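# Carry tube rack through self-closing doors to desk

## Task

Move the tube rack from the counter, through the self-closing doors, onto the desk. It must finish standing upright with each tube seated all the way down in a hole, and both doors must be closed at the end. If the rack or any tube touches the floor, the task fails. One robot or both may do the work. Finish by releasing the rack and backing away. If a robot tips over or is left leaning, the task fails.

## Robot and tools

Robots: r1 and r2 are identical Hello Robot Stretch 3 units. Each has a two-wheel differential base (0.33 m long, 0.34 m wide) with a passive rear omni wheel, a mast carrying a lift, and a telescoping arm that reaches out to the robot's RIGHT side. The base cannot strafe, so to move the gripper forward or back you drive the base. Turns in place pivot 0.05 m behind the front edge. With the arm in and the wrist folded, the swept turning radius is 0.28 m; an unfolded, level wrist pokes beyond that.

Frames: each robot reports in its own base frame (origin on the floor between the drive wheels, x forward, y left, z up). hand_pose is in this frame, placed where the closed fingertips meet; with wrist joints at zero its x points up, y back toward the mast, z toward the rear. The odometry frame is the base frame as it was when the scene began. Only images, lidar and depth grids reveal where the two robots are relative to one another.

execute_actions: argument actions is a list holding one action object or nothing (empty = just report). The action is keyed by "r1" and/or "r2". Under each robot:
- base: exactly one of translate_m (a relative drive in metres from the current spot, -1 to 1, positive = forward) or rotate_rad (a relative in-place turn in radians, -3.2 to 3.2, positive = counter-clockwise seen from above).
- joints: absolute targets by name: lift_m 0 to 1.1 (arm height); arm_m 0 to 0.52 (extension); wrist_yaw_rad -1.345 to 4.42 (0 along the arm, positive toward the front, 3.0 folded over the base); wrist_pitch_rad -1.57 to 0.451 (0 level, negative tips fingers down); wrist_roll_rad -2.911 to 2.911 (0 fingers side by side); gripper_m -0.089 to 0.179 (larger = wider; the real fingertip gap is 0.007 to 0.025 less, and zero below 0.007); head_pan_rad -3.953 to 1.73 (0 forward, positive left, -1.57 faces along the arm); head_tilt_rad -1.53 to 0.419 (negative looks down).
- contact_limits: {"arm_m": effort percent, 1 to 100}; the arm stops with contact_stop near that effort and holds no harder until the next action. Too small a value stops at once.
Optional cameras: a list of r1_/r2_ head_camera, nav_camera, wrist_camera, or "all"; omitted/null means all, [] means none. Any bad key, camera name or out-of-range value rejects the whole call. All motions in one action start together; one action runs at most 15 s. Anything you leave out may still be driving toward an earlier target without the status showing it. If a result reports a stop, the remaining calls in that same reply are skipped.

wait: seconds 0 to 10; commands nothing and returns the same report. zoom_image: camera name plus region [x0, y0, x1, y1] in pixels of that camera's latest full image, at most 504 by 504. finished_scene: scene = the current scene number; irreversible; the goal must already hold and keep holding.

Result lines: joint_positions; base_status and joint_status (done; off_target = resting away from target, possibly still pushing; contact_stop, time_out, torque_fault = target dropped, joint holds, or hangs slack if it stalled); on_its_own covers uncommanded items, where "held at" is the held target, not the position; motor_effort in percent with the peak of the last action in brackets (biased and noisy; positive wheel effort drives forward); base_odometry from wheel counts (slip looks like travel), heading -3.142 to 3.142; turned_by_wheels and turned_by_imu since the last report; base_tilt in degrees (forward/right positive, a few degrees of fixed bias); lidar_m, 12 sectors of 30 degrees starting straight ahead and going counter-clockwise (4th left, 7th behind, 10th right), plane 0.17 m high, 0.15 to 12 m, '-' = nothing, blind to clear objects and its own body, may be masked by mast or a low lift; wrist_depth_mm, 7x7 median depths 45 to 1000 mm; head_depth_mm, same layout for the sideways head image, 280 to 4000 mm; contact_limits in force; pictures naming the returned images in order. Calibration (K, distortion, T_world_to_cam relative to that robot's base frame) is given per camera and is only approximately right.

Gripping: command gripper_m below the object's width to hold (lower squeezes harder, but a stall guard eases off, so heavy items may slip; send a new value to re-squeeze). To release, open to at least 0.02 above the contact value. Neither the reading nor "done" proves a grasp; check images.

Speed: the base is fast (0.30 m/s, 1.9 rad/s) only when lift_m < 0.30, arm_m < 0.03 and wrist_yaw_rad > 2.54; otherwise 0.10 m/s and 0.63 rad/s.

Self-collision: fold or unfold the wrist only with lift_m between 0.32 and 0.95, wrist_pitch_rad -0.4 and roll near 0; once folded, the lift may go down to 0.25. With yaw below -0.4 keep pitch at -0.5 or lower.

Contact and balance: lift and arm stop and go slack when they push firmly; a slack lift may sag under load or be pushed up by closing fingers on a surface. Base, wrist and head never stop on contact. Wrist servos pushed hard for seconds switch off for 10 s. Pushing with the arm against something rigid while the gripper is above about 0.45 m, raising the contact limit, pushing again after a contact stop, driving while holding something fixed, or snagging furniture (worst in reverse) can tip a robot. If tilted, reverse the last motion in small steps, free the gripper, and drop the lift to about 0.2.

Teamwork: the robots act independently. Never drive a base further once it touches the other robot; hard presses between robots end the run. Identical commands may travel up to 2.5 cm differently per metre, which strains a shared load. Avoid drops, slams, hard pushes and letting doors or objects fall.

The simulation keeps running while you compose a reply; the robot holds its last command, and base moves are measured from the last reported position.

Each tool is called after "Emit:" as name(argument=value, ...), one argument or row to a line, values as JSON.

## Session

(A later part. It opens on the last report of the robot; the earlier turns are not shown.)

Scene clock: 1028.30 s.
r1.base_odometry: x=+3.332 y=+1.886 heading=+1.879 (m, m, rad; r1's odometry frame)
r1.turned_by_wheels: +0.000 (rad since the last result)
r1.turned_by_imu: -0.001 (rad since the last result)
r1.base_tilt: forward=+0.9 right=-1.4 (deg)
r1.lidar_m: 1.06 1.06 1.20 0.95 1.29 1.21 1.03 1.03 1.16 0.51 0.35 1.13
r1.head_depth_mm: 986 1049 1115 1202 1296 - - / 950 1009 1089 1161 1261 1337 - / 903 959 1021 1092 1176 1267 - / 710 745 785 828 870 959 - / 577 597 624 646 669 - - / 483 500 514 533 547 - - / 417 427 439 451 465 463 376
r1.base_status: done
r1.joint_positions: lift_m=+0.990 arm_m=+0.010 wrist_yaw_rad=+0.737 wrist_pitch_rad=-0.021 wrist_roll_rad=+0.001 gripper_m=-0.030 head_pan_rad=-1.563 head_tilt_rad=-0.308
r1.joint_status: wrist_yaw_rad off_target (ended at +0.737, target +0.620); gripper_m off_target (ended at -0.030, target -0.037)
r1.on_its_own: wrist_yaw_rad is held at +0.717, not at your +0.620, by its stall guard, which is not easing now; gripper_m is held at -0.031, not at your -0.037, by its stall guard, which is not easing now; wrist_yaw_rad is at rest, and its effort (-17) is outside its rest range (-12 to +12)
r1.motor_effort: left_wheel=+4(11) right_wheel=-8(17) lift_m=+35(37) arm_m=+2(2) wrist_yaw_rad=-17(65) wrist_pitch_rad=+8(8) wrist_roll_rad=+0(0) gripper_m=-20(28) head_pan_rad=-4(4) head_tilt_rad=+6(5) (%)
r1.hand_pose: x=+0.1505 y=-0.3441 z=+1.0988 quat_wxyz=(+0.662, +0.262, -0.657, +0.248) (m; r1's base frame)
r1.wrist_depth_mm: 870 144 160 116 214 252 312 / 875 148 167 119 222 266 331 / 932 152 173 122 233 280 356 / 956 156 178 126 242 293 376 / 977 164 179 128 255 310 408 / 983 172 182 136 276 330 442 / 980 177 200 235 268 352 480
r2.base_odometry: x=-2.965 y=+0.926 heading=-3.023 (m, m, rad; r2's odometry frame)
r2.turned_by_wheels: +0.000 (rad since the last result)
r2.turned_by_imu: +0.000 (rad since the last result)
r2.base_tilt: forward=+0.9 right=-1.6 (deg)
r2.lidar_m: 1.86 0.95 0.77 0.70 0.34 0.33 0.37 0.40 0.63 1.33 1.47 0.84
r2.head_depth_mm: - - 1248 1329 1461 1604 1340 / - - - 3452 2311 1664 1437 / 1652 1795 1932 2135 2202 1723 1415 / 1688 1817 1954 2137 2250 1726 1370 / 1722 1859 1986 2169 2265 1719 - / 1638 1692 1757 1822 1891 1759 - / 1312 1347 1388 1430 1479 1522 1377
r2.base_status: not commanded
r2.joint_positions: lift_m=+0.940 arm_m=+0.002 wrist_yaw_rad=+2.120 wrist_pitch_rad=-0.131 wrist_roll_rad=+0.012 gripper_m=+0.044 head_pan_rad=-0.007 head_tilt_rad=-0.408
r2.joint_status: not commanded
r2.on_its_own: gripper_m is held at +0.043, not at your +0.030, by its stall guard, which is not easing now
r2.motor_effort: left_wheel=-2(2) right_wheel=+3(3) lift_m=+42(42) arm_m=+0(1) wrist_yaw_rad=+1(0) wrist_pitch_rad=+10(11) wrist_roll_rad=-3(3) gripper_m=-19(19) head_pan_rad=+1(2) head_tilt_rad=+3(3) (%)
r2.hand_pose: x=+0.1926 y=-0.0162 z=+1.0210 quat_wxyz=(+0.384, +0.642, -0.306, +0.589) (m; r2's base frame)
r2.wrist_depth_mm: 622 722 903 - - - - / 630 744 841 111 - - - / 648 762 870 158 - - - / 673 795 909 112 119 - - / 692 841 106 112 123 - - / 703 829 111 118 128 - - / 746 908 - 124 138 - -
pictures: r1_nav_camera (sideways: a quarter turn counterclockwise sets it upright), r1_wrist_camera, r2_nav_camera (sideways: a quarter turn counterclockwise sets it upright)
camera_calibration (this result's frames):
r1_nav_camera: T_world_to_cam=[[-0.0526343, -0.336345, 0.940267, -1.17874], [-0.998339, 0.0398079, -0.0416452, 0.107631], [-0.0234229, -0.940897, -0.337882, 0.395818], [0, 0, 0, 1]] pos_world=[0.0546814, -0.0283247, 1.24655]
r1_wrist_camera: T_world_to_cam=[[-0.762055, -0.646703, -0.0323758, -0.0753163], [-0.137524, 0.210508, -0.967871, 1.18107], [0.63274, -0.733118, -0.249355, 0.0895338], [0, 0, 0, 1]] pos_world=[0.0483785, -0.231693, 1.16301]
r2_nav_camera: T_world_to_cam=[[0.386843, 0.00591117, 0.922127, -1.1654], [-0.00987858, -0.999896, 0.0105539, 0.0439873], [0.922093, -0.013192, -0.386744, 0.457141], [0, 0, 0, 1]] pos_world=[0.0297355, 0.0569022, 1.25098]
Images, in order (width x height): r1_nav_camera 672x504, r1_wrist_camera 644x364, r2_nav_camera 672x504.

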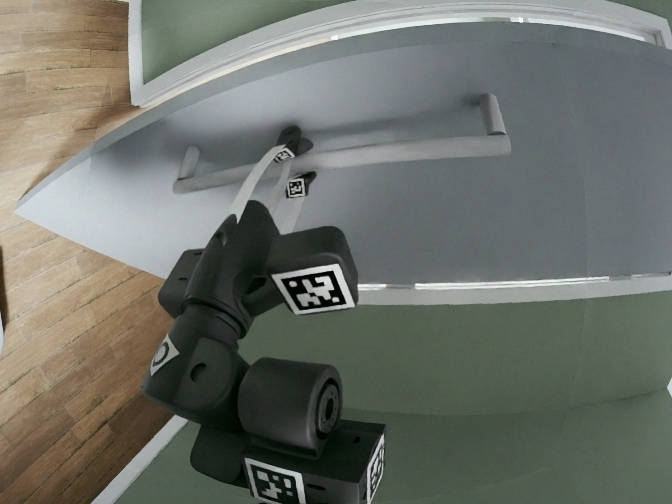

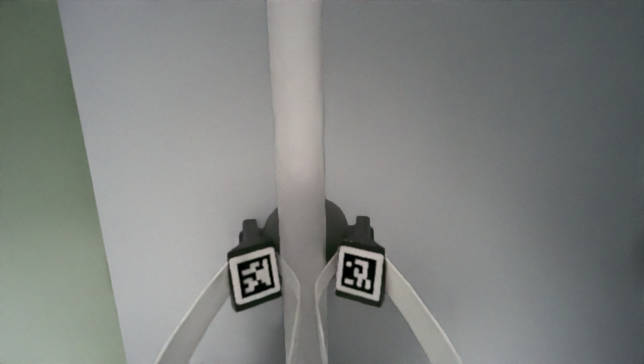

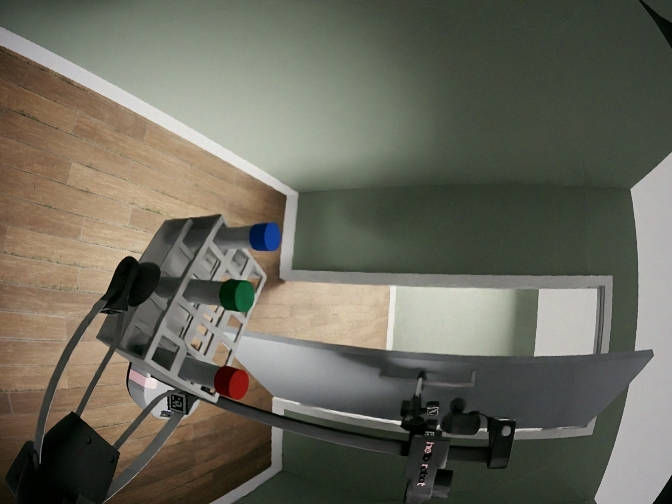

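Emit:
execute_actions(
  actions=[
    {"r1":{"base":{"translate_m":-0.07},"joints":{"gripper_m":-0.04,"wrist_yaw_rad":0.78}}},
  ],
  cameras=[],
)

Emit:
execute_actions(
  actions=[
    {"r1":{"base":{"translate_m":-0.07},"joints":{"gripper_m":-0.037,"wrist_yaw_rad":0.88}}},
  ],
  cameras=["r1_wrist_camera","r1_nav_camera","r2_nav_camera"],
)

Scene clock: 1034.40 s.
r1.base_odometry: x=+3.354 y=+1.819 heading=+1.879 (m, m, rad; r1's odometry frame)
r1.turned_by_wheels: +0.000 (rad since the last result)
r1.turned_by_imu: -0.002 (rad since the last result)
r1.base_tilt: forward=+0.8 right=-1.5 (deg)
r1.lidar_m: 1.13 1.13 1.28 0.95 1.27 1.13 0.96 0.96 1.09 0.55 0.34 1.14
r1.head_depth_mm: 999 1069 1145 1231 1328 - - / 974 1034 1102 1191 1276 1359 - / 941 990 1062 1139 1225 1290 - / 864 902 947 987 1038 1100 - / 664 685 710 734 759 - - / 541 554 567 582 595 - - / 455 464 473 484 495 - -
r1.base_status: done
r1.joint_positions: lift_m=+0.990 arm_m=+0.010 wrist_yaw_rad=+0.842 wrist_pitch_rad=-0.021 wrist_roll_rad=+0.001 gripper_m=-0.033 head_pan_rad=-1.563 head_tilt_rad=-0.308
r1.joint_status: wrist_yaw_rad off_target (ended at +0.842, target +0.780); gripper_m off_target (ended at -0.033, target -0.040)
r1.on_its_own: wrist_yaw_rad is held at +0.837, not at your +0.780, by its stall guard, which is not easing now; gripper_m is held at -0.034, not at your -0.040, by its stall guard, which is not easing now
r1.motor_effort: left_wheel=+3(7) right_wheel=-6(12) lift_m=+35(36) arm_m=-1(2) wrist_yaw_rad=-4(33) wrist_pitch_rad=+8(8) wrist_roll_rad=+0(0) gripper_m=-20(66) head_pan_rad=-5(5) head_tilt_rad=+5(5) (%)
r1.hand_pose: x=+0.1693 y=-0.3254 z=+1.0989 quat_wxyz=(+0.649, +0.296, -0.642, +0.282) (m; r1's base frame)
r1.wrist_depth_mm: 889 145 161 111 208 244 294 / 905 148 166 116 216 256 311 / 954 153 171 120 225 267 328 / 961 159 177 126 235 283 352 / 972 166 181 127 249 297 376 / 979 173 181 134 268 315 406 / - 181 199 217 262 336 437
r2.base_odometry: x=-2.965 y=+0.926 heading=-3.023 (m, m, rad; r2's odometry frame)
r2.turned_by_wheels: +0.000 (rad since the last result)
r2.turned_by_imu: +0.000 (rad since the last result)
r2.base_tilt: forward=+1.0 right=-1.6 (deg)
r2.lidar_m: 1.87 0.95 0.77 0.70 0.34 0.33 0.37 0.40 0.63 1.33 1.47 0.85
r2.head_depth_mm: - - - 2999 1419 1554 1369 / - - - 3428 2294 1723 1435 / 1659 1785 1956 2126 2197 1716 1410 / 1688 1800 1952 2124 2239 1704 1364 / 1730 1850 2012 2162 2238 1725 - / 1624 1691 1754 1824 1899 1770 - / 1313 1352 1388 1430 1483 1524 1375
r2.base_status: not commanded
r2.joint_positions: lift_m=+0.940 arm_m=+0.002 wrist_yaw_rad=+2.120 wrist_pitch_rad=-0.131 wrist_roll_rad=+0.012 gripper_m=+0.044 head_pan_rad=-0.007 head_tilt_rad=-0.408
r2.joint_status: not commanded
r2.on_its_own: gripper_m is held at +0.043, not at your +0.030, by its stall guard, which is not easing now
r2.motor_effort: left_wheel=-2(2) right_wheel=+3(3) lift_m=+42(42) arm_m=-1(0) wrist_yaw_rad=+0(0) wrist_pitch_rad=+11(10) wrist_roll_rad=-3(3) gripper_m=-20(19) head_pan_rad=+4(3) head_tilt_rad=+3(3) (%)
r2.hand_pose: x=+0.1926 y=-0.0162 z=+1.0210 quat_wxyz=(+0.384, +0.642, -0.306, +0.589) (m; r2's base frame)
r2.wrist_depth_mm: 634 752 900 - - - - / 648 755 823 111 - - - / 671 767 884 158 - - - / 667 790 884 111 118 - - / 682 821 106 112 122 - - / 716 813 111 117 129 - - / 748 931 - 124 138 - -
pictures: none
No camera images: the call's "cameras" was empty. Leave "cameras" out to get every camera's image.

Scene clock: 1036.20 s.
r1.base_odometry: x=+3.375 y=+1.752 heading=+1.879 (m, m, rad; r1's odometry frame)
r1.turned_by_wheels: +0.000 (rad since the last result)
r1.turned_by_imu: +0.000 (rad since the last result)
r1.base_tilt: forward=+0.9 right=-1.5 (deg)
r1.lidar_m: 1.20 1.20 1.36 0.96 1.26 1.05 0.89 0.89 1.01 0.60 0.33 0.33
r1.head_depth_mm: 1023 1089 1170 1253 1360 - - / 993 1058 1130 1211 1313 1390 - / 963 1021 1089 1176 1263 1334 - / 930 985 1040 1120 1195 1267 1376 / 800 818 840 859 885 - - / 618 629 640 651 660 - - / 503 511 517 525 534 - -
r1.base_status: done
r1.joint_positions: lift_m=+0.990 arm_m=+0.010 wrist_yaw_rad=+0.900 wrist_pitch_rad=-0.020 wrist_roll_rad=+0.001 gripper_m=-0.030 head_pan_rad=-1.563 head_tilt_rad=-0.308
r1.joint_status: gripper_m off_target (ended at -0.030, target -0.037); the others done
r1.on_its_own: gripper_m is held at -0.031, not at your -0.037, by its stall guard, which is not easing now; wrist_yaw_rad is at rest, and its effort (-16) is outside its rest range (-12 to +12)
r1.motor_effort: left_wheel=+4(6) right_wheel=-7(10) lift_m=+36(35) arm_m=-3(2) wrist_yaw_rad=-16(16) wrist_pitch_rad=+7(8) wrist_roll_rad=+0(0) gripper_m=-20(43) head_pan_rad=-5(5) head_tilt_rad=+6(5) (%)
r1.hand_pose: x=+0.1788 y=-0.3142 z=+1.0990 quat_wxyz=(+0.640, +0.314, -0.634, +0.301) (m; r1's base frame)
r1.wrist_depth_mm: 912 145 160 114 211 251 307 / 950 148 166 118 219 261 323 / 970 153 172 121 229 277 347 / 992 158 178 126 241 292 369 / - 165 179 128 253 307 395 / - 172 182 136 272 324 424 / - 178 200 232 267 344 459
r2.base_odometry: x=-2.965 y=+0.926 heading=-3.023 (m, m, rad; r2's odometry frame)
r2.turned_by_wheels: +0.000 (rad since the last result)
r2.turned_by_imu: +0.000 (rad since the last result)
r2.base_tilt: forward=+1.0 right=-1.7 (deg)
r2.lidar_m: 1.86 0.95 0.77 0.70 0.34 0.33 0.37 0.40 0.63 1.34 1.47 0.86
r2.head_depth_mm: - - - 3455 2296 1550 1376 / - - - 3444 2292 1712 1440 / 1646 1795 1940 2151 2207 1709 1415 / 1678 1808 1957 2122 2228 1716 1379 / 1714 1867 2010 2181 2254 1718 - / 1633 1693 1754 1818 1897 1761 - / 1321 1355 1390 1434 1478 1522 1372
r2.base_status: not commanded
r2.joint_positions: lift_m=+0.940 arm_m=+0.002 wrist_yaw_rad=+2.120 wrist_pitch_rad=-0.131 wrist_roll_rad=+0.012 gripper_m=+0.044 head_pan_rad=-0.007 head_tilt_rad=-0.408
r2.joint_status: not commanded
r2.on_its_own: gripper_m is held at +0.043, not at your +0.030, by its stall guard, which is not easing now
r2.motor_effort: left_wheel=-2(2) right_wheel=+3(3) lift_m=+42(42) arm_m=-1(0) wrist_yaw_rad=+0(0) wrist_pitch_rad=+11(10) wrist_roll_rad=-3(3) gripper_m=-19(19) head_pan_rad=+1(3) head_tilt_rad=+3(3) (%)
r2.hand_pose: x=+0.1926 y=-0.0162 z=+1.0210 quat_wxyz=(+0.384, +0.642, -0.306, +0.589) (m; r2's base frame)
r2.wrist_depth_mm: 635 726 898 - - - - / 646 761 827 111 - - - / 655 777 883 158 - - - / 680 811 919 112 119 - - / 693 802 106 112 122 - - / 693 818 111 118 128 - - / 735 902 - 124 138 - -
pictures: r1_nav_camera (sideways: a quarter turn counterclockwise sets it upright), r1_wrist_camera, r2_nav_camera (sideways: a quarter turn counterclockwise sets it upright)
camera_calibration (this result's frames):
r1_nav_camera: T_world_to_cam=[[-0.0526341, -0.336345, 0.940267, -1.17874], [-0.998339, 0.0398076, -0.0416452, 0.107631], [-0.0234226, -0.940897, -0.337882, 0.395818], [0, 0, 0, 1]] pos_world=[0.0546814, -0.0283247, 1.24655]
r1_wrist_camera: T_world_to_cam=[[-0.647512, -0.761365, -0.0324155, -0.0907866], [-0.169119, 0.185045, -0.968069, 1.17673], [0.743052, -0.621355, -0.24858, 0.108136], [0, 0, 0, 1]] pos_world=[0.0598712, -0.219679, 1.1631]
r2_nav_camera: T_world_to_cam=[[0.386843, 0.00591123, 0.922127, -1.1654], [-0.00987841, -0.999896, 0.0105539, 0.0439873], [0.922093, -0.0131918, -0.386744, 0.457141], [0, 0, 0, 1]] pos_world=[0.0297355, 0.0569022, 1.25098]
Images, in order (width x height): r1_nav_camera 672x504, r1_wrist_camera 644x364, r2_nav_camera 672x504.

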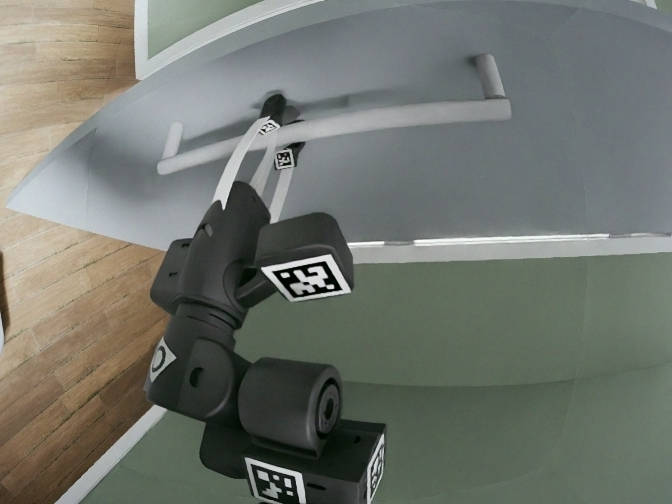

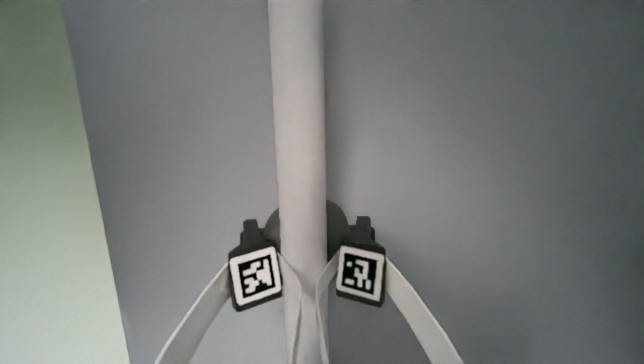

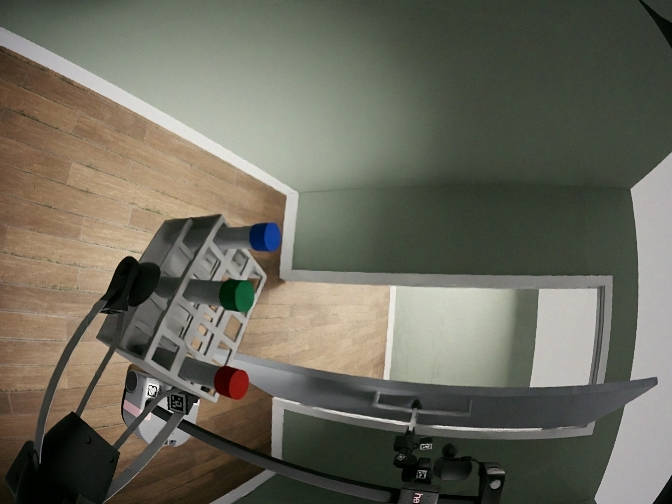

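Emit:
execute_actions(
  actions=[
    {"r1":{"base":{"translate_m":-0.06},"joints":{"gripper_m":-0.04,"wrist_yaw_rad":0.95}},"r2":{"base":{"rotate_rad":-0.12}}},
  ],
  cameras=[],
)

Emit:
execute_actions(
  actions=[
    {"r2":{"base":{"translate_m":0.4}}},
  ],
  cameras=["r1_wrist_camera","r1_nav_camera","r2_nav_camera"],
)

Scene clock: 1042.57 s.
r1.base_odometry: x=+3.393 y=+1.695 heading=+1.880 (m, m, rad; r1's odometry frame)
r1.turned_by_wheels: +0.000 (rad since the last result)
r1.turned_by_imu: -0.001 (rad since the last result)
r1.base_tilt: forward=+0.8 right=-1.4 (deg)
r1.lidar_m: 1.25 1.25 1.11 0.97 1.24 0.99 0.84 0.83 0.94 0.66 0.33 0.32
r1.head_depth_mm: 1039 1106 1193 1286 1379 - - / 1010 1082 1150 1233 1339 1411 - / 982 1044 1113 1194 1287 1359 - / 952 1011 1069 1145 1231 1331 1419 / 909 958 1018 1030 1051 1267 - / 714 722 726 735 743 - - / 560 564 565 570 575 - -
r1.base_status: done
r1.joint_positions: lift_m=+0.990 arm_m=+0.010 wrist_yaw_rad=+0.949 wrist_pitch_rad=-0.020 wrist_roll_rad=+0.001 gripper_m=-0.035 head_pan_rad=-1.563 head_tilt_rad=-0.308
r1.joint_status: gripper_m off_target (ended at -0.035, target -0.040); the others done
r1.on_its_own: gripper_m is held at -0.034, not at your -0.040, by its stall guard, which is still easing
r1.motor_effort: left_wheel=+3(3) right_wheel=-6(12) lift_m=+36(35) arm_m=-2(2) wrist_yaw_rad=+1(15) wrist_pitch_rad=+8(7) wrist_roll_rad=+0(0) gripper_m=-5(68) head_pan_rad=-5(4) head_tilt_rad=+6(5) (%)
r1.hand_pose: x=+0.1865 y=-0.3040 z=+1.0991 quat_wxyz=(+0.632, +0.330, -0.626, +0.317) (m; r1's base frame)
r1.wrist_depth_mm: 929 143 161 111 213 254 317 / 966 147 166 116 223 266 336 / - 151 170 122 232 283 357 / - 156 176 191 242 296 385 / - 162 179 127 258 315 412 / - 171 180 134 276 334 450 / - 177 197 216 269 356 488
r2.base_odometry: x=-2.965 y=+0.926 heading=+3.140 (m, m, rad; r2's odometry frame)
r2.turned_by_wheels: -0.120 (rad since the last result)
r2.turned_by_imu: -0.119 (rad since the last result)
r2.base_tilt: forward=+1.0 right=-1.6 (deg)
r2.lidar_m: 1.94 1.04 0.79 0.77 0.39 0.33 0.37 0.39 0.54 1.33 1.40 0.88
r2.head_depth_mm: - - - 1419 1568 1598 1377 / - - - 3454 2296 1722 1434 / - - - 3478 2301 1716 1418 / 1677 1827 1971 2158 2197 1713 1368 / 1671 1792 1938 2101 2224 1720 - / 1688 1823 1957 2131 2192 1791 - / 1669 1736 1765 1802 1823 1662 1373
r2.base_status: done
r2.joint_positions: lift_m=+0.940 arm_m=+0.002 wrist_yaw_rad=+2.120 wrist_pitch_rad=-0.131 wrist_roll_rad=+0.012 gripper_m=+0.044 head_pan_rad=-0.007 head_tilt_rad=-0.408
r2.joint_status: not commanded
r2.on_its_own: gripper_m is held at +0.043, not at your +0.030, by its stall guard, which is not easing now
r2.motor_effort: left_wheel=+2(5) right_wheel=-3(6) lift_m=+42(42) arm_m=+0(0) wrist_yaw_rad=+1(0) wrist_pitch_rad=+10(11) wrist_roll_rad=-3(3) gripper_m=-19(19) head_pan_rad=+3(4) head_tilt_rad=+2(3) (%)
r2.hand_pose: x=+0.1926 y=-0.0162 z=+1.0210 quat_wxyz=(+0.384, +0.642, -0.306, +0.589) (m; r2's base frame)
r2.wrist_depth_mm: 655 777 972 - - - - / 675 793 195 113 - - - / 669 831 943 158 - - - / 689 834 956 112 119 - - / 726 883 106 112 123 - - / 731 852 111 117 129 - - / 739 980 - 124 138 - -
pictures: none
No camera images: the call's "cameras" was empty. Leave "cameras" out to get every camera's image.

Scene clock: 1047.50 s.
r1.base_odometry: x=+3.393 y=+1.695 heading=+1.880 (m, m, rad; r1's odometry frame)
r1.turned_by_wheels: +0.000 (rad since the last result)
r1.turned_by_imu: -0.001 (rad since the last result)
r1.base_tilt: forward=+0.8 right=-1.5 (deg)
r1.lidar_m: 1.26 1.25 0.67 1.25 1.23 0.98 0.84 0.83 0.95 0.67 0.33 0.32
r1.head_depth_mm: 1040 1110 1194 1279 1383 - - / 1013 1073 1146 1233 1340 1411 - / 981 1034 1113 1195 1282 1363 - / 948 1007 1075 1150 1231 1325 1406 / 911 952 1020 1030 1047 1271 - / 718 722 727 738 741 - - / 560 563 568 571 574 - -
r1.base_status: not commanded
r1.joint_positions: lift_m=+0.990 arm_m=+0.010 wrist_yaw_rad=+0.949 wrist_pitch_rad=-0.020 wrist_roll_rad=+0.001 gripper_m=-0.033 head_pan_rad=-1.563 head_tilt_rad=-0.308
r1.joint_status: not commanded
r1.on_its_own: gripper_m is held at -0.034, not at your -0.040, by its stall guard, which is not easing now
r1.motor_effort: left_wheel=+2(3) right_wheel=-6(5) lift_m=+36(36) arm_m=-2(3) wrist_yaw_rad=+0(0) wrist_pitch_rad=+7(8) wrist_roll_rad=+0(0) gripper_m=-20(21) head_pan_rad=-4(5) head_tilt_rad=+6(5) (%)
r1.hand_pose: x=+0.1865 y=-0.3040 z=+1.0991 quat_wxyz=(+0.632, +0.330, -0.626, +0.317) (m; r1's base frame)
r1.wrist_depth_mm: 932 143 161 112 214 254 317 / 961 147 165 116 221 267 336 / - 151 171 121 232 282 359 / - 156 176 191 243 297 387 / - 163 180 127 256 314 411 / - 171 181 134 276 333 448 / - 178 198 215 270 353 490
r2.base_odometry: x=-3.365 y=+0.927 heading=+3.140 (m, m, rad; r2's odometry frame)
r2.turned_by_wheels: +0.000 (rad since the last result)
r2.turned_by_imu: +0.002 (rad since the last result)
r2.base_tilt: forward=+1.0 right=-1.7 (deg)
r2.lidar_m: 1.54 1.02 0.77 0.75 0.79 0.69 0.75 0.80 1.02 1.35 0.61 0.85
r2.head_depth_mm: - - - 3470 2295 1718 1371 / - - - 3477 2309 1723 1434 / - - - 3446 2290 1713 1418 / 1339 1441 1565 1695 1865 1721 1375 / 1317 1419 1542 1668 1822 1721 - / 1333 1432 1544 1682 1847 1779 - / 1347 1445 1562 1657 1769 1660 1375
r2.base_status: done
r2.joint_positions: lift_m=+0.940 arm_m=+0.002 wrist_yaw_rad=+2.120 wrist_pitch_rad=-0.131 wrist_roll_rad=+0.012 gripper_m=+0.044 head_pan_rad=-0.007 head_tilt_rad=-0.408
r2.joint_status: not commanded
r2.on_its_own: gripper_m is held at +0.043, not at your +0.030, by its stall guard, which is not easing now
r2.motor_effort: left_wheel=+2(7) right_wheel=-3(3) lift_m=+42(42) arm_m=+0(1) wrist_yaw_rad=+0(0) wrist_pitch_rad=+10(10) wrist_roll_rad=-3(3) gripper_m=-20(19) head_pan_rad=+2(2) head_tilt_rad=+3(3) (%)
r2.hand_pose: x=+0.1926 y=-0.0162 z=+1.0210 quat_wxyz=(+0.384, +0.642, -0.306, +0.589) (m; r2's base frame)
r2.wrist_depth_mm: 650 770 933 - - - - / 660 768 920 111 - - - / 668 820 910 158 - - - / 693 831 935 111 119 - - / 700 828 106 112 123 - - / 702 846 111 118 128 - - / 721 932 - 123 138 - -
pictures: r1_nav_camera (sideways: a quarter turn counterclockwise sets it upright), r1_wrist_camera, r2_nav_camera (sideways: a quarter turn counterclockwise sets it upright)
camera_calibration (this result's frames):
r1_nav_camera: T_world_to_cam=[[-0.0526343, -0.336345, 0.940267, -1.17874], [-0.998339, 0.0398081, -0.0416452, 0.107631], [-0.023423, -0.940897, -0.337882, 0.395818], [0, 0, 0, 1]] pos_world=[0.0546813, -0.0283247, 1.24655]
r1_wrist_camera: T_world_to_cam=[[-0.608735, -0.79271, -0.0324249, -0.0948092], [-0.177833, 0.176163, -0.968164, 1.17528], [0.773186, -0.58359, -0.248206, 0.114213], [0, 0, 0, 1]] pos_world=[0.0629817, -0.215543, 1.16314]
r2_nav_camera: T_world_to_cam=[[0.386842, 0.00591122, 0.922127, -1.1654], [-0.00987846, -0.999896, 0.0105539, 0.0439873], [0.922093, -0.0131919, -0.386743, 0.45714], [0, 0, 0, 1]] pos_world=[0.0297355, 0.0569022, 1.25098]
Images, in order (width x height): r1_nav_camera 672x504, r1_wrist_camera 644x364, r2_nav_camera 672x504.

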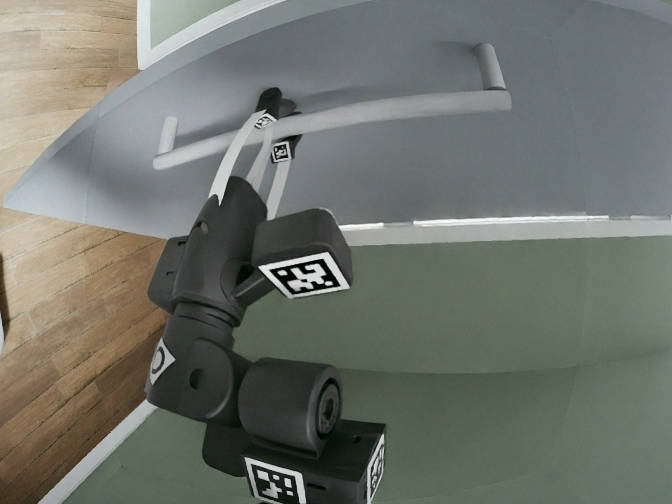

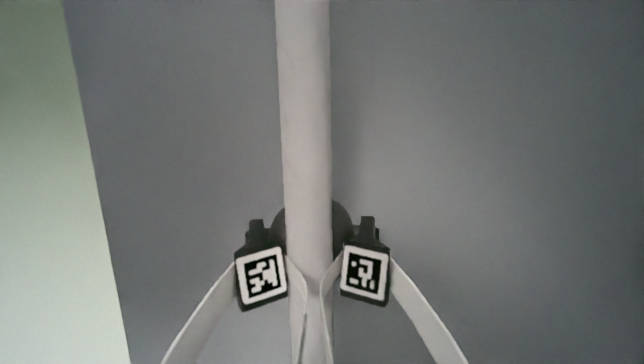

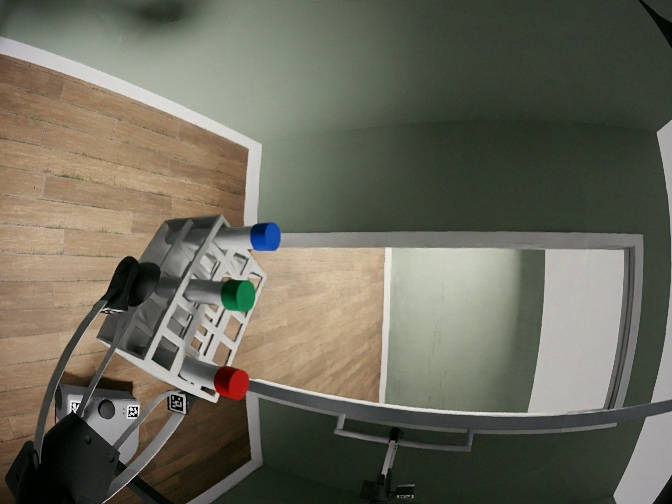

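Emit:
execute_actions(
  actions=[
    {"r2":{"base":{"rotate_rad":-0.23}}},
  ],
  cameras=[],
)

Emit:
execute_actions(
  actions=[
    {"r2":{"base":{"translate_m":0.55}}},
  ],
  cameras=["r2_nav_camera"],
)

Scene clock: 1052.63 s.
r1.base_odometry: x=+3.393 y=+1.695 heading=+1.880 (m, m, rad; r1's odometry frame)
r1.turned_by_wheels: +0.000 (rad since the last result)
r1.turned_by_imu: -0.001 (rad since the last result)
r1.base_tilt: forward=+1.0 right=-1.5 (deg)
r1.lidar_m: 1.26 1.25 0.66 1.25 1.24 0.99 0.84 0.83 0.95 0.66 0.33 0.32
r1.head_depth_mm: 1040 1106 1194 1284 1377 - - / 1012 1072 1152 1235 1338 1414 - / 983 1033 1114 1196 1282 1358 - / 948 1009 1078 1149 1227 1336 1411 / 917 956 1021 1029 1058 1273 - / 716 724 727 733 742 - - / 562 566 567 569 574 - -
r1.base_status: not commanded
r1.joint_positions: lift_m=+0.990 arm_m=+0.010 wrist_yaw_rad=+0.949 wrist_pitch_rad=-0.020 wrist_roll_rad=+0.001 gripper_m=-0.033 head_pan_rad=-1.563 head_tilt_rad=-0.308
r1.joint_status: not commanded
r1.on_its_own: gripper_m is held at -0.034, not at your -0.040, by its stall guard, which is not easing now
r1.motor_effort: left_wheel=+3(2) right_wheel=-5(5) lift_m=+35(36) arm_m=-2(2) wrist_yaw_rad=+1(1) wrist_pitch_rad=+7(8) wrist_roll_rad=+0(0) gripper_m=-20(20) head_pan_rad=-5(5) head_tilt_rad=+6(5) (%)
r1.hand_pose: x=+0.1865 y=-0.3040 z=+1.0991 quat_wxyz=(+0.632, +0.330, -0.626, +0.317) (m; r1's base frame)
r1.wrist_depth_mm: 947 143 161 111 213 255 320 / 954 147 166 116 222 268 338 / 995 151 170 121 232 282 361 / - 156 176 190 242 296 389 / - 163 179 127 258 312 415 / - 171 181 134 276 332 448 / - 178 198 215 270 353 489
r2.base_odometry: x=-3.365 y=+0.927 heading=+2.910 (m, m, rad; r2's odometry frame)
r2.turned_by_wheels: -0.230 (rad since the last result)
r2.turned_by_imu: -0.227 (rad since the last result)
r2.base_tilt: forward=+0.9 right=-1.6 (deg)
r2.lidar_m: 0.85 1.33 0.83 0.75 0.75 0.76 0.69 0.77 0.93 1.35 0.61 0.67
r2.head_depth_mm: 1330 756 1532 1718 1923 1724 1376 / - - - 3002 1935 1606 1411 / - - - 3489 2294 1708 1409 / - - - 3433 2299 1722 1373 / - - - 3461 2296 1721 - / - - 1525 1628 1762 1792 - / 1257 1350 1457 1572 1713 1713 1371
r2.base_status: done
r2.joint_positions: lift_m=+0.940 arm_m=+0.002 wrist_yaw_rad=+2.120 wrist_pitch_rad=-0.131 wrist_roll_rad=+0.012 gripper_m=+0.044 head_pan_rad=-0.007 head_tilt_rad=-0.408
r2.joint_status: not commanded
r2.on_its_own: gripper_m is held at +0.043, not at your +0.030, by its stall guard, which is not easing now
r2.motor_effort: left_wheel=+2(5) right_wheel=-3(6) lift_m=+42(42) arm_m=+0(1) wrist_yaw_rad=-1(1) wrist_pitch_rad=+10(11) wrist_roll_rad=-3(3) gripper_m=-20(19) head_pan_rad=+2(2) head_tilt_rad=+3(3) (%)
r2.hand_pose: x=+0.1926 y=-0.0162 z=+1.0210 quat_wxyz=(+0.384, +0.642, -0.306, +0.589) (m; r2's base frame)
r2.wrist_depth_mm: 714 882 - - - - - / 739 900 - 111 - - - / 732 934 - 159 - - 750 / 754 928 - 111 119 - 794 / 753 966 106 112 123 - 900 / 779 950 111 118 128 - 964 / 794 - - 124 138 - -
pictures: none
No camera images: the call's "cameras" was empty. Leave "cameras" out to get every camera's image.

Scene clock: 1059.07 s.
r1.base_odometry: x=+3.393 y=+1.695 heading=+1.880 (m, m, rad; r1's odometry frame)
r1.turned_by_wheels: +0.000 (rad since the last result)
r1.turned_by_imu: -0.001 (rad since the last result)
r1.base_tilt: forward=+0.8 right=-1.4 (deg)
r1.lidar_m: 0.38 0.53 1.36 1.25 1.24 0.99 0.83 0.83 0.95 0.66 0.33 0.32
r1.head_depth_mm: 1046 1112 1195 1287 1370 - - / 1007 1075 1144 1233 1326 1411 - / 983 1040 1109 1189 1272 1360 - / 952 1006 1071 1143 1223 1325 1401 / 915 959 1014 1029 1042 1271 - / 717 719 726 732 740 - - / 562 562 568 573 575 - -
r1.base_status: not commanded
r1.joint_positions: lift_m=+0.990 arm_m=+0.010 wrist_yaw_rad=+0.949 wrist_pitch_rad=-0.020 wrist_roll_rad=+0.001 gripper_m=-0.033 head_pan_rad=-1.563 head_tilt_rad=-0.308
r1.joint_status: not commanded
r1.on_its_own: gripper_m is held at -0.034, not at your -0.040, by its stall guard, which is not easing now
r1.motor_effort: left_wheel=+3(2) right_wheel=-4(5) lift_m=+36(36) arm_m=-2(2) wrist_yaw_rad=+0(1) wrist_pitch_rad=+7(7) wrist_roll_rad=+0(0) gripper_m=-21(20) head_pan_rad=-5(5) head_tilt_rad=+6(6) (%)
r1.hand_pose: x=+0.1865 y=-0.3040 z=+1.0991 quat_wxyz=(+0.632, +0.330, -0.626, +0.317) (m; r1's base frame)
r1.wrist_depth_mm: 948 143 160 111 214 254 317 / 967 147 165 116 222 268 338 / - 151 170 121 232 281 359 / - 156 176 190 243 295 387 / 333 163 180 127 256 313 415 / - 172 180 135 276 333 449 / - 177 198 215 270 356 491
r2.base_odometry: x=-3.901 y=+1.053 heading=+2.910 (m, m, rad; r2's odometry frame)
r2.turned_by_wheels: +0.000 (rad since the last result)
r2.turned_by_imu: +0.002 (rad since the last result)
r2.base_tilt: forward=+1.0 right=-1.6 (deg)
r2.lidar_m: 4.29 1.03 0.94 0.85 0.85 1.04 1.24 1.31 0.46 0.38 1.26 0.33
r2.head_depth_mm: 3918 - - 3220 1382 1129 869 / 3886 - - 3498 2298 1732 1431 / 3816 - - 3451 2292 1717 1411 / 3791 - - 3469 2293 1722 1374 / 3669 - - 3484 2301 1721 - / 3648 3927 - 3441 2303 1785 - / 3606 3859 - 1066 1116 1209 1297
r2.base_status: done
r2.joint_positions: lift_m=+0.940 arm_m=+0.002 wrist_yaw_rad=+2.120 wrist_pitch_rad=-0.131 wrist_roll_rad=+0.012 gripper_m=+0.044 head_pan_rad=-0.007 head_tilt_rad=-0.408
r2.joint_status: not commanded
r2.on_its_own: gripper_m is held at +0.043, not at your +0.030, by its stall guard, which is not easing now
r2.motor_effort: left_wheel=+1(6) right_wheel=-2(4) lift_m=+42(42) arm_m=+0(0) wrist_yaw_rad=+0(0) wrist_pitch_rad=+11(11) wrist_roll_rad=-3(3) gripper_m=-19(19) head_pan_rad=+3(3) head_tilt_rad=+3(3) (%)
r2.hand_pose: x=+0.1926 y=-0.0162 z=+1.0210 quat_wxyz=(+0.384, +0.642, -0.306, +0.589) (m; r2's base frame)
r2.wrist_depth_mm: 812 - - 974 - - - / 825 - - 111 - - - / 832 - - 158 - - - / 838 - - 111 119 - - / 829 - 106 112 122 - - / 851 - 111 117 128 - - / 846 - - 124 138 - -
pictures: r2_nav_camera (sideways: a quarter turn counterclockwise sets it upright)
camera_calibration (this result's frames):
r2_nav_camera: T_world_to_cam=[[0.386838, 0.00591169, 0.922129, -1.1654], [-0.00987737, -0.999896, 0.0105539, 0.0439874], [0.922095, -0.0131908, -0.386739, 0.457135], [0, 0, 0, 1]] pos_world=[0.0297356, 0.0569023, 1.25098]
Images, in order (width x height): r2_nav_camera 672x504.

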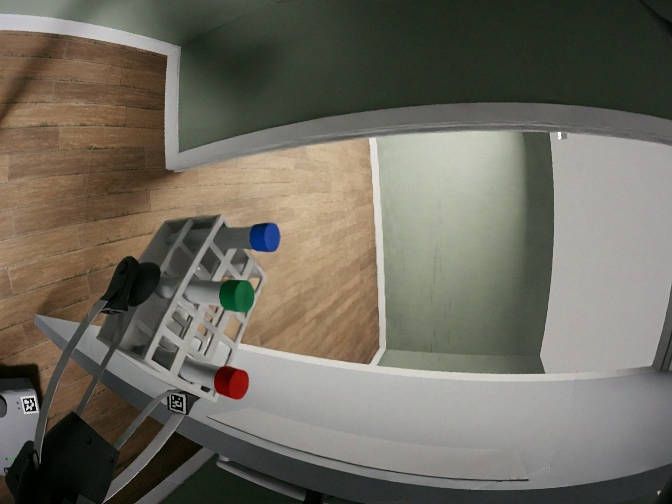

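Emit:
execute_actions(
  actions=[
    {"r2":{"base":{"rotate_rad":0.3}}},
  ],
  cameras=[],
)

Emit:
execute_actions(
  actions=[
    {"r2":{"base":{"translate_m":0.35}}},
  ],
  cameras=["r2_nav_camera"],
)

Scene clock: 1063.13 s.
r1.base_odometry: x=+3.393 y=+1.695 heading=+1.880 (m, m, rad; r1's odometry frame)
r1.turned_by_wheels: +0.000 (rad since the last result)
r1.turned_by_imu: -0.001 (rad since the last result)
r1.base_tilt: forward=+0.8 right=-1.5 (deg)
r1.lidar_m: 0.38 0.52 1.36 1.25 1.24 0.99 0.83 0.83 0.95 0.67 0.33 0.32
r1.head_depth_mm: 1038 1107 1189 1277 1388 - - / 1015 1074 1149 1238 1332 1411 - / 980 1040 1108 1198 1286 1361 - / 951 1013 1066 1145 1222 1336 1406 / 915 955 1012 1029 1050 1276 - / 716 722 725 731 738 - - / 559 562 564 570 574 - -
r1.base_status: not commanded
r1.joint_positions: lift_m=+0.990 arm_m=+0.010 wrist_yaw_rad=+0.949 wrist_pitch_rad=-0.020 wrist_roll_rad=+0.001 gripper_m=-0.033 head_pan_rad=-1.563 head_tilt_rad=-0.308
r1.joint_status: not commanded
r1.on_its_own: gripper_m is held at -0.034, not at your -0.040, by its stall guard, which is not easing now
r1.motor_effort: left_wheel=+3(3) right_wheel=-4(4) lift_m=+35(36) arm_m=-2(2) wrist_yaw_rad=+0(0) wrist_pitch_rad=+7(7) wrist_roll_rad=+0(0) gripper_m=-20(20) head_pan_rad=-4(5) head_tilt_rad=+5(5) (%)
r1.hand_pose: x=+0.1865 y=-0.3040 z=+1.0991 quat_wxyz=(+0.632, +0.330, -0.626, +0.317) (m; r1's base frame)
r1.wrist_depth_mm: 924 143 161 111 214 256 316 / 988 147 166 116 223 268 338 / 991 151 170 121 231 281 360 / - 156 176 191 241 297 384 / - 163 181 127 256 314 413 / - 171 180 134 276 334 445 / - 177 198 215 270 354 487
r2.base_odometry: x=-3.901 y=+1.053 heading=-3.073 (m, m, rad; r2's odometry frame)
r2.turned_by_wheels: +0.300 (rad since the last result)
r2.turned_by_imu: +0.296 (rad since the last result)
r2.base_tilt: forward=+1.0 right=-1.7 (deg)
r2.lidar_m: 1.03 1.09 0.86 0.85 0.92 1.24 1.31 1.39 0.38 0.38 0.33 0.44
r2.head_depth_mm: 3561 3855 - 3487 2288 1719 1367 / 3665 3952 - 3467 2308 1719 1424 / 3712 3998 - 3483 2304 1716 1420 / 3759 - - 3208 2185 1718 1376 / 854 917 989 1077 1181 1281 - / 870 938 1017 1106 1220 1327 - / 884 953 1039 1132 1246 1390 1375
r2.base_status: done
r2.joint_positions: lift_m=+0.940 arm_m=+0.002 wrist_yaw_rad=+2.120 wrist_pitch_rad=-0.131 wrist_roll_rad=+0.012 gripper_m=+0.044 head_pan_rad=-0.007 head_tilt_rad=-0.408
r2.joint_status: not commanded
r2.on_its_own: gripper_m is held at +0.043, not at your +0.030, by its stall guard, which is not easing now
r2.motor_effort: left_wheel=-1(4) right_wheel=+2(6) lift_m=+42(42) arm_m=-1(0) wrist_yaw_rad=-1(0) wrist_pitch_rad=+11(10) wrist_roll_rad=-3(3) gripper_m=-19(19) head_pan_rad=+2(2) head_tilt_rad=+3(3) (%)
r2.hand_pose: x=+0.1926 y=-0.0162 z=+1.0210 quat_wxyz=(+0.384, +0.642, -0.306, +0.589) (m; r2's base frame)
r2.wrist_depth_mm: 709 837 - - 935 - - / 723 821 928 112 967 - - / 733 861 - 159 970 - - / 756 884 980 111 119 - - / 772 927 106 112 123 - - / 779 912 111 117 128 - - / 797 - - 124 138 - -
pictures: none
No camera images: the call's "cameras" was empty. Leave "cameras" out to get every camera's image.

Scene clock: 1067.57 s.
r1.base_odometry: x=+3.393 y=+1.695 heading=+1.880 (m, m, rad; r1's odometry frame)
r1.turned_by_wheels: +0.000 (rad since the last result)
r1.turned_by_imu: -0.001 (rad since the last result)
r1.base_tilt: forward=+0.8 right=-1.5 (deg)
r1.lidar_m: 0.63 1.25 1.36 1.24 1.24 0.99 0.84 0.83 0.95 0.67 0.33 0.32
r1.head_depth_mm: 1043 1110 1182 1279 1379 - - / 1008 1079 1147 1235 1326 1411 - / 979 1038 1108 1187 1281 1360 - / 951 1009 1072 1143 1222 1331 1413 / 916 955 1018 1034 1046 1272 - / 717 723 728 736 742 - - / 561 563 565 571 575 - -
r1.base_status: not commanded
r1.joint_positions: lift_m=+0.990 arm_m=+0.010 wrist_yaw_rad=+0.949 wrist_pitch_rad=-0.020 wrist_roll_rad=+0.001 gripper_m=-0.033 head_pan_rad=-1.563 head_tilt_rad=-0.308
r1.joint_status: not commanded
r1.on_its_own: gripper_m is held at -0.034, not at your -0.040, by its stall guard, which is not easing now
r1.motor_effort: left_wheel=+2(3) right_wheel=-5(4) lift_m=+36(36) arm_m=-2(2) wrist_yaw_rad=+0(0) wrist_pitch_rad=+8(7) wrist_roll_rad=+0(0) gripper_m=-21(21) head_pan_rad=-4(4) head_tilt_rad=+5(5) (%)
r1.hand_pose: x=+0.1865 y=-0.3040 z=+1.0991 quat_wxyz=(+0.632, +0.330, -0.626, +0.317) (m; r1's base frame)
r1.wrist_depth_mm: 345 143 161 111 214 256 319 / 973 147 166 116 221 267 338 / 226 151 171 121 231 282 359 / - 156 176 191 242 299 381 / - 162 180 127 257 313 415 / - 171 180 134 275 332 448 / 980 177 199 216 272 353 488
r2.base_odometry: x=-4.250 y=+1.029 heading=-3.073 (m, m, rad; r2's odometry frame)
r2.turned_by_wheels: +0.000 (rad since the last result)
r2.turned_by_imu: +0.001 (rad since the last result)
r2.base_tilt: forward=+1.0 right=-1.7 (deg)
r2.lidar_m: 0.68 0.72 0.82 0.81 0.87 1.32 1.59 0.57 0.28 0.30 0.42 3.79
r2.head_depth_mm: 3296 3525 3816 3444 2302 1712 1377 / 3342 3567 3863 3502 2302 1720 1456 / 3383 3653 3949 3457 2291 1721 1413 / 3454 3730 - 3470 2312 1725 1372 / 580 620 668 704 769 827 - / 546 589 641 700 772 848 - / 566 610 662 723 796 883 1000
r2.base_status: done
r2.joint_positions: lift_m=+0.940 arm_m=+0.002 wrist_yaw_rad=+2.120 wrist_pitch_rad=-0.131 wrist_roll_rad=+0.012 gripper_m=+0.044 head_pan_rad=-0.007 head_tilt_rad=-0.408
r2.joint_status: not commanded
r2.on_its_own: gripper_m is held at +0.043, not at your +0.030, by its stall guard, which is not easing now
r2.motor_effort: left_wheel=-2(2) right_wheel=+2(6) lift_m=+42(42) arm_m=+0(0) wrist_yaw_rad=-1(0) wrist_pitch_rad=+10(10) wrist_roll_rad=-3(3) gripper_m=-19(19) head_pan_rad=+2(2) head_tilt_rad=+3(3) (%)
r2.hand_pose: x=+0.1926 y=-0.0162 z=+1.0210 quat_wxyz=(+0.384, +0.642, -0.306, +0.589) (m; r2's base frame)
r2.wrist_depth_mm: 661 793 892 685 588 - - / 686 806 880 747 618 - - / 722 826 936 158 633 - - / 728 848 949 111 119 - - / 744 880 106 112 122 - - / 740 876 111 117 128 - - / 758 969 - 124 138 - -
pictures: r2_nav_camera (sideways: a quarter turn counterclockwise sets it upright)
camera_calibration (this result's frames):
r2_nav_camera: T_world_to_cam=[[0.386828, 0.00591412, 0.922133, -1.16541], [-0.00987136, -0.999896, 0.0105538, 0.0439874], [0.922099, -0.0131852, -0.38673, 0.457122], [0, 0, 0, 1]] pos_world=[0.0297358, 0.0569024, 1.25098]
Images, in order (width x height): r2_nav_camera 672x504.

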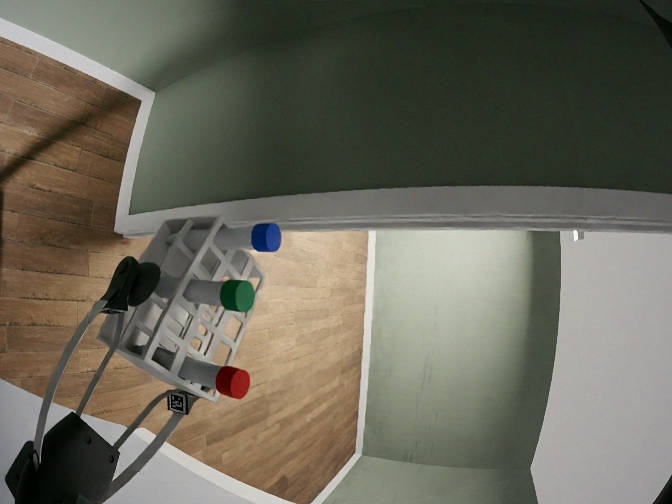

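Emit:
execute_actions(
  actions=[
    {"r2":{"base":{"rotate_rad":-0.4}}},
  ],
  cameras=["r2_nav_camera"],
)

Emit:
execute_actions(
  actions=[
    {"r2":{"base":{"translate_m":0.3}}},
  ],
  cameras=["r2_nav_camera"],
)

Scene clock: 1072.50 s.
r1.base_odometry: x=+3.393 y=+1.695 heading=+1.880 (m, m, rad; r1's odometry frame)
r1.turned_by_wheels: +0.000 (rad since the last result)
r1.turned_by_imu: -0.001 (rad since the last result)
r1.base_tilt: forward=+0.9 right=-1.5 (deg)
r1.lidar_m: 0.68 1.25 1.36 1.25 1.24 0.99 0.83 0.83 0.95 0.66 0.33 0.32
r1.head_depth_mm: 1036 1112 1189 1284 1370 - - / 1011 1073 1154 1239 1337 1416 - / 979 1042 1108 1194 1289 1355 - / 941 1008 1071 1144 1224 1329 1411 / 910 961 1009 1032 1050 1264 - / 717 721 726 737 741 - - / 560 564 564 570 575 - -
r1.base_status: not commanded
r1.joint_positions: lift_m=+0.990 arm_m=+0.010 wrist_yaw_rad=+0.949 wrist_pitch_rad=-0.020 wrist_roll_rad=+0.001 gripper_m=-0.033 head_pan_rad=-1.563 head_tilt_rad=-0.308
r1.joint_status: not commanded
r1.on_its_own: gripper_m is held at -0.034, not at your -0.040, by its stall guard, which is not easing now
r1.motor_effort: left_wheel=+3(3) right_wheel=-6(5) lift_m=+36(36) arm_m=-2(3) wrist_yaw_rad=+0(0) wrist_pitch_rad=+7(8) wrist_roll_rad=+0(0) gripper_m=-20(20) head_pan_rad=-4(4) head_tilt_rad=+5(6) (%)
r1.hand_pose: x=+0.1865 y=-0.3040 z=+1.0991 quat_wxyz=(+0.632, +0.330, -0.626, +0.317) (m; r1's base frame)
r1.wrist_depth_mm: 339 143 161 111 213 254 318 / 440 147 166 116 222 269 337 / 252 151 171 121 232 280 357 / 366 156 176 191 240 298 383 / 496 163 180 127 258 314 413 / 997 171 180 134 275 333 447 / - 177 198 215 271 354 484
r2.base_odometry: x=-4.250 y=+1.029 heading=+2.810 (m, m, rad; r2's odometry frame)
r2.turned_by_wheels: -0.400 (rad since the last result)
r2.turned_by_imu: -0.395 (rad since the last result)
r2.base_tilt: forward=+1.0 right=-1.7 (deg)
r2.lidar_m: 3.95 0.68 0.76 0.81 0.81 0.92 1.57 1.65 0.57 0.28 0.31 0.49
r2.head_depth_mm: 3738 - - 3485 2276 1725 1337 / 3665 4000 - 3511 2306 1720 1431 / 3603 3894 - 3464 2301 1719 1415 / 3480 3817 - 3493 2308 1722 1372 / 3474 3710 3964 3448 2302 1714 - / 3350 3569 3846 3506 2289 1786 - / 3252 3522 3750 3473 2295 1719 1373
r2.base_status: done
r2.joint_positions: lift_m=+0.940 arm_m=+0.002 wrist_yaw_rad=+2.120 wrist_pitch_rad=-0.131 wrist_roll_rad=+0.012 gripper_m=+0.044 head_pan_rad=-0.007 head_tilt_rad=-0.408
r2.joint_status: not commanded
r2.on_its_own: gripper_m is held at +0.043, not at your +0.030, by its stall guard, which is not easing now
r2.motor_effort: left_wheel=+2(4) right_wheel=-2(6) lift_m=+42(42) arm_m=-1(1) wrist_yaw_rad=+0(0) wrist_pitch_rad=+10(11) wrist_roll_rad=-3(3) gripper_m=-20(20) head_pan_rad=+3(2) head_tilt_rad=+3(3) (%)
r2.hand_pose: x=+0.1926 y=-0.0162 z=+1.0210 quat_wxyz=(+0.384, +0.642, -0.306, +0.589) (m; r2's base frame)
r2.wrist_depth_mm: 766 720 634 - - - - / 807 751 675 111 - - - / 832 800 707 117 - - - / 831 840 765 111 119 - - / 844 926 106 112 122 - - / 839 - 111 117 129 - - / 875 - 919 123 138 - -
pictures: r2_nav_camera (sideways: a quarter turn counterclockwise sets it upright)
camera_calibration (this result's frames):
r2_nav_camera: T_world_to_cam=[[0.386825, 0.0059152, 0.922134, -1.16541], [-0.00986867, -0.999896, 0.0105538, 0.0439874], [0.9221, -0.0131827, -0.386726, 0.457118], [0, 0, 0, 1]] pos_world=[0.0297359, 0.0569025, 1.25098]
Images, in order (width x height): r2_nav_camera 672x504.

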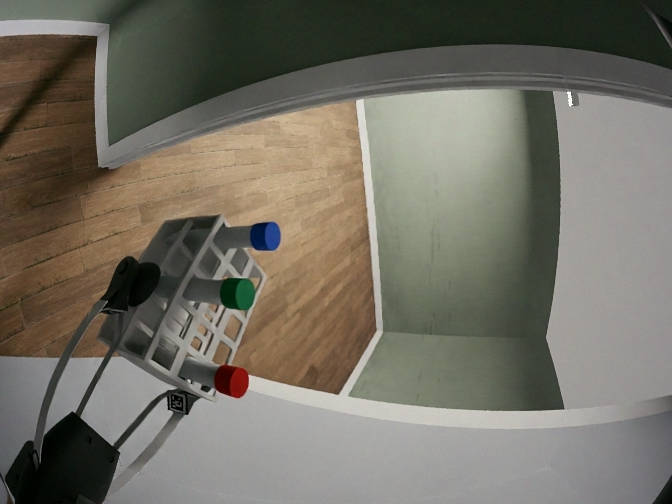

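Scene clock: 1076.47 s.
r1.base_odometry: x=+3.393 y=+1.695 heading=+1.880 (m, m, rad; r1's odometry frame)
r1.turned_by_wheels: +0.000 (rad since the last result)
r1.turned_by_imu: -0.001 (rad since the last result)
r1.base_tilt: forward=+0.8 right=-1.5 (deg)
r1.lidar_m: 1.25 1.25 1.37 1.24 1.24 0.99 0.83 0.83 0.94 0.66 0.33 0.32
r1.head_depth_mm: 1046 1114 1199 1280 1378 - - / 1010 1073 1148 1235 1329 1418 - / 990 1046 1110 1185 1283 1347 - / 953 1011 1074 1142 1227 1333 1412 / 915 958 1017 1035 1045 1268 - / 717 721 728 738 738 - - / 561 564 568 571 575 - -
r1.base_status: not commanded
r1.joint_positions: lift_m=+0.990 arm_m=+0.010 wrist_yaw_rad=+0.949 wrist_pitch_rad=-0.020 wrist_roll_rad=+0.001 gripper_m=-0.033 head_pan_rad=-1.563 head_tilt_rad=-0.308
r1.joint_status: not commanded
r1.on_its_own: gripper_m is held at -0.034, not at your -0.040, by its stall guard, which is not easing now
r1.motor_effort: left_wheel=+2(3) right_wheel=-5(5) lift_m=+36(36) arm_m=-2(2) wrist_yaw_rad=+0(1) wrist_pitch_rad=+7(7) wrist_roll_rad=+0(0) gripper_m=-21(20) head_pan_rad=-4(4) head_tilt_rad=+5(5) (%)
r1.hand_pose: x=+0.1865 y=-0.3040 z=+1.0991 quat_wxyz=(+0.632, +0.330, -0.626, +0.317) (m; r1's base frame)
r1.wrist_depth_mm: 932 143 161 111 214 255 315 / 974 147 166 116 222 268 337 / - 151 171 121 231 281 360 / - 156 176 191 243 299 387 / - 163 180 127 256 312 414 / - 170 180 134 276 332 447 / - 177 198 216 271 354 482
r2.base_odometry: x=-4.534 y=+1.126 heading=+2.810 (m, m, rad; r2's odometry frame)
r2.turned_by_wheels: +0.000 (rad since the last result)
r2.turned_by_imu: +0.001 (rad since the last result)
r2.base_tilt: forward=+0.9 right=-1.7 (deg)
r2.lidar_m: 3.65 0.58 0.46 0.74 0.89 1.02 1.75 0.41 0.33 0.33 0.37 0.58
r2.head_depth_mm: 3452 3676 3959 3474 2305 1708 1372 / 3384 3688 3945 3456 2301 1723 1435 / 3309 3604 3906 3456 2296 1723 1413 / 3232 3512 3756 3499 2296 1717 1378 / 3179 3369 3663 3467 2327 1724 - / 3091 3298 3597 3444 2296 1778 - / 3051 3211 3442 3461 2308 1726 1375
r2.base_status: done
r2.joint_positions: lift_m=+0.940 arm_m=+0.002 wrist_yaw_rad=+2.120 wrist_pitch_rad=-0.131 wrist_roll_rad=+0.012 gripper_m=+0.044 head_pan_rad=-0.007 head_tilt_rad=-0.408
r2.joint_status: not commanded
r2.on_its_own: gripper_m is held at +0.043, not at your +0.030, by its stall guard, which is not easing now
r2.motor_effort: left_wheel=+2(6) right_wheel=-3(4) lift_m=+42(42) arm_m=+0(0) wrist_yaw_rad=+0(0) wrist_pitch_rad=+10(11) wrist_roll_rad=-3(3) gripper_m=-19(21) head_pan_rad=+3(3) head_tilt_rad=+3(3) (%)
r2.hand_pose: x=+0.1926 y=-0.0162 z=+1.0210 quat_wxyz=(+0.384, +0.642, -0.306, +0.589) (m; r2's base frame)
r2.wrist_depth_mm: 419 429 - - - - - / 446 446 - 110 - - - / 481 454 563 116 - - - / 515 463 557 111 119 - - / 554 497 106 112 123 - - / 594 523 111 118 128 - - / 654 564 598 124 138 - -
pictures: r2_nav_camera (sideways: a quarter turn counterclockwise sets it upright)
camera_calibration (this result's frames):
r2_nav_camera: T_world_to_cam=[[0.386825, 0.00591518, 0.922134, -1.16541], [-0.00986874, -0.999896, 0.0105538, 0.0439874], [0.9221, -0.0131828, -0.386726, 0.457118], [0, 0, 0, 1]] pos_world=[0.0297359, 0.0569025, 1.25098]
Images, in order (width x height): r2_nav_camera 672x504.

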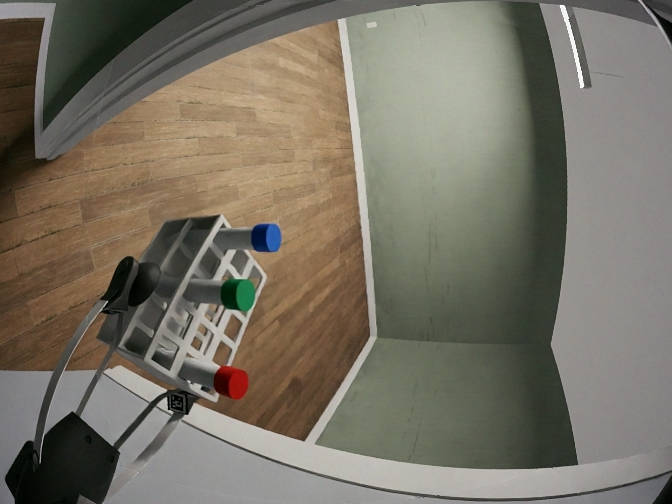

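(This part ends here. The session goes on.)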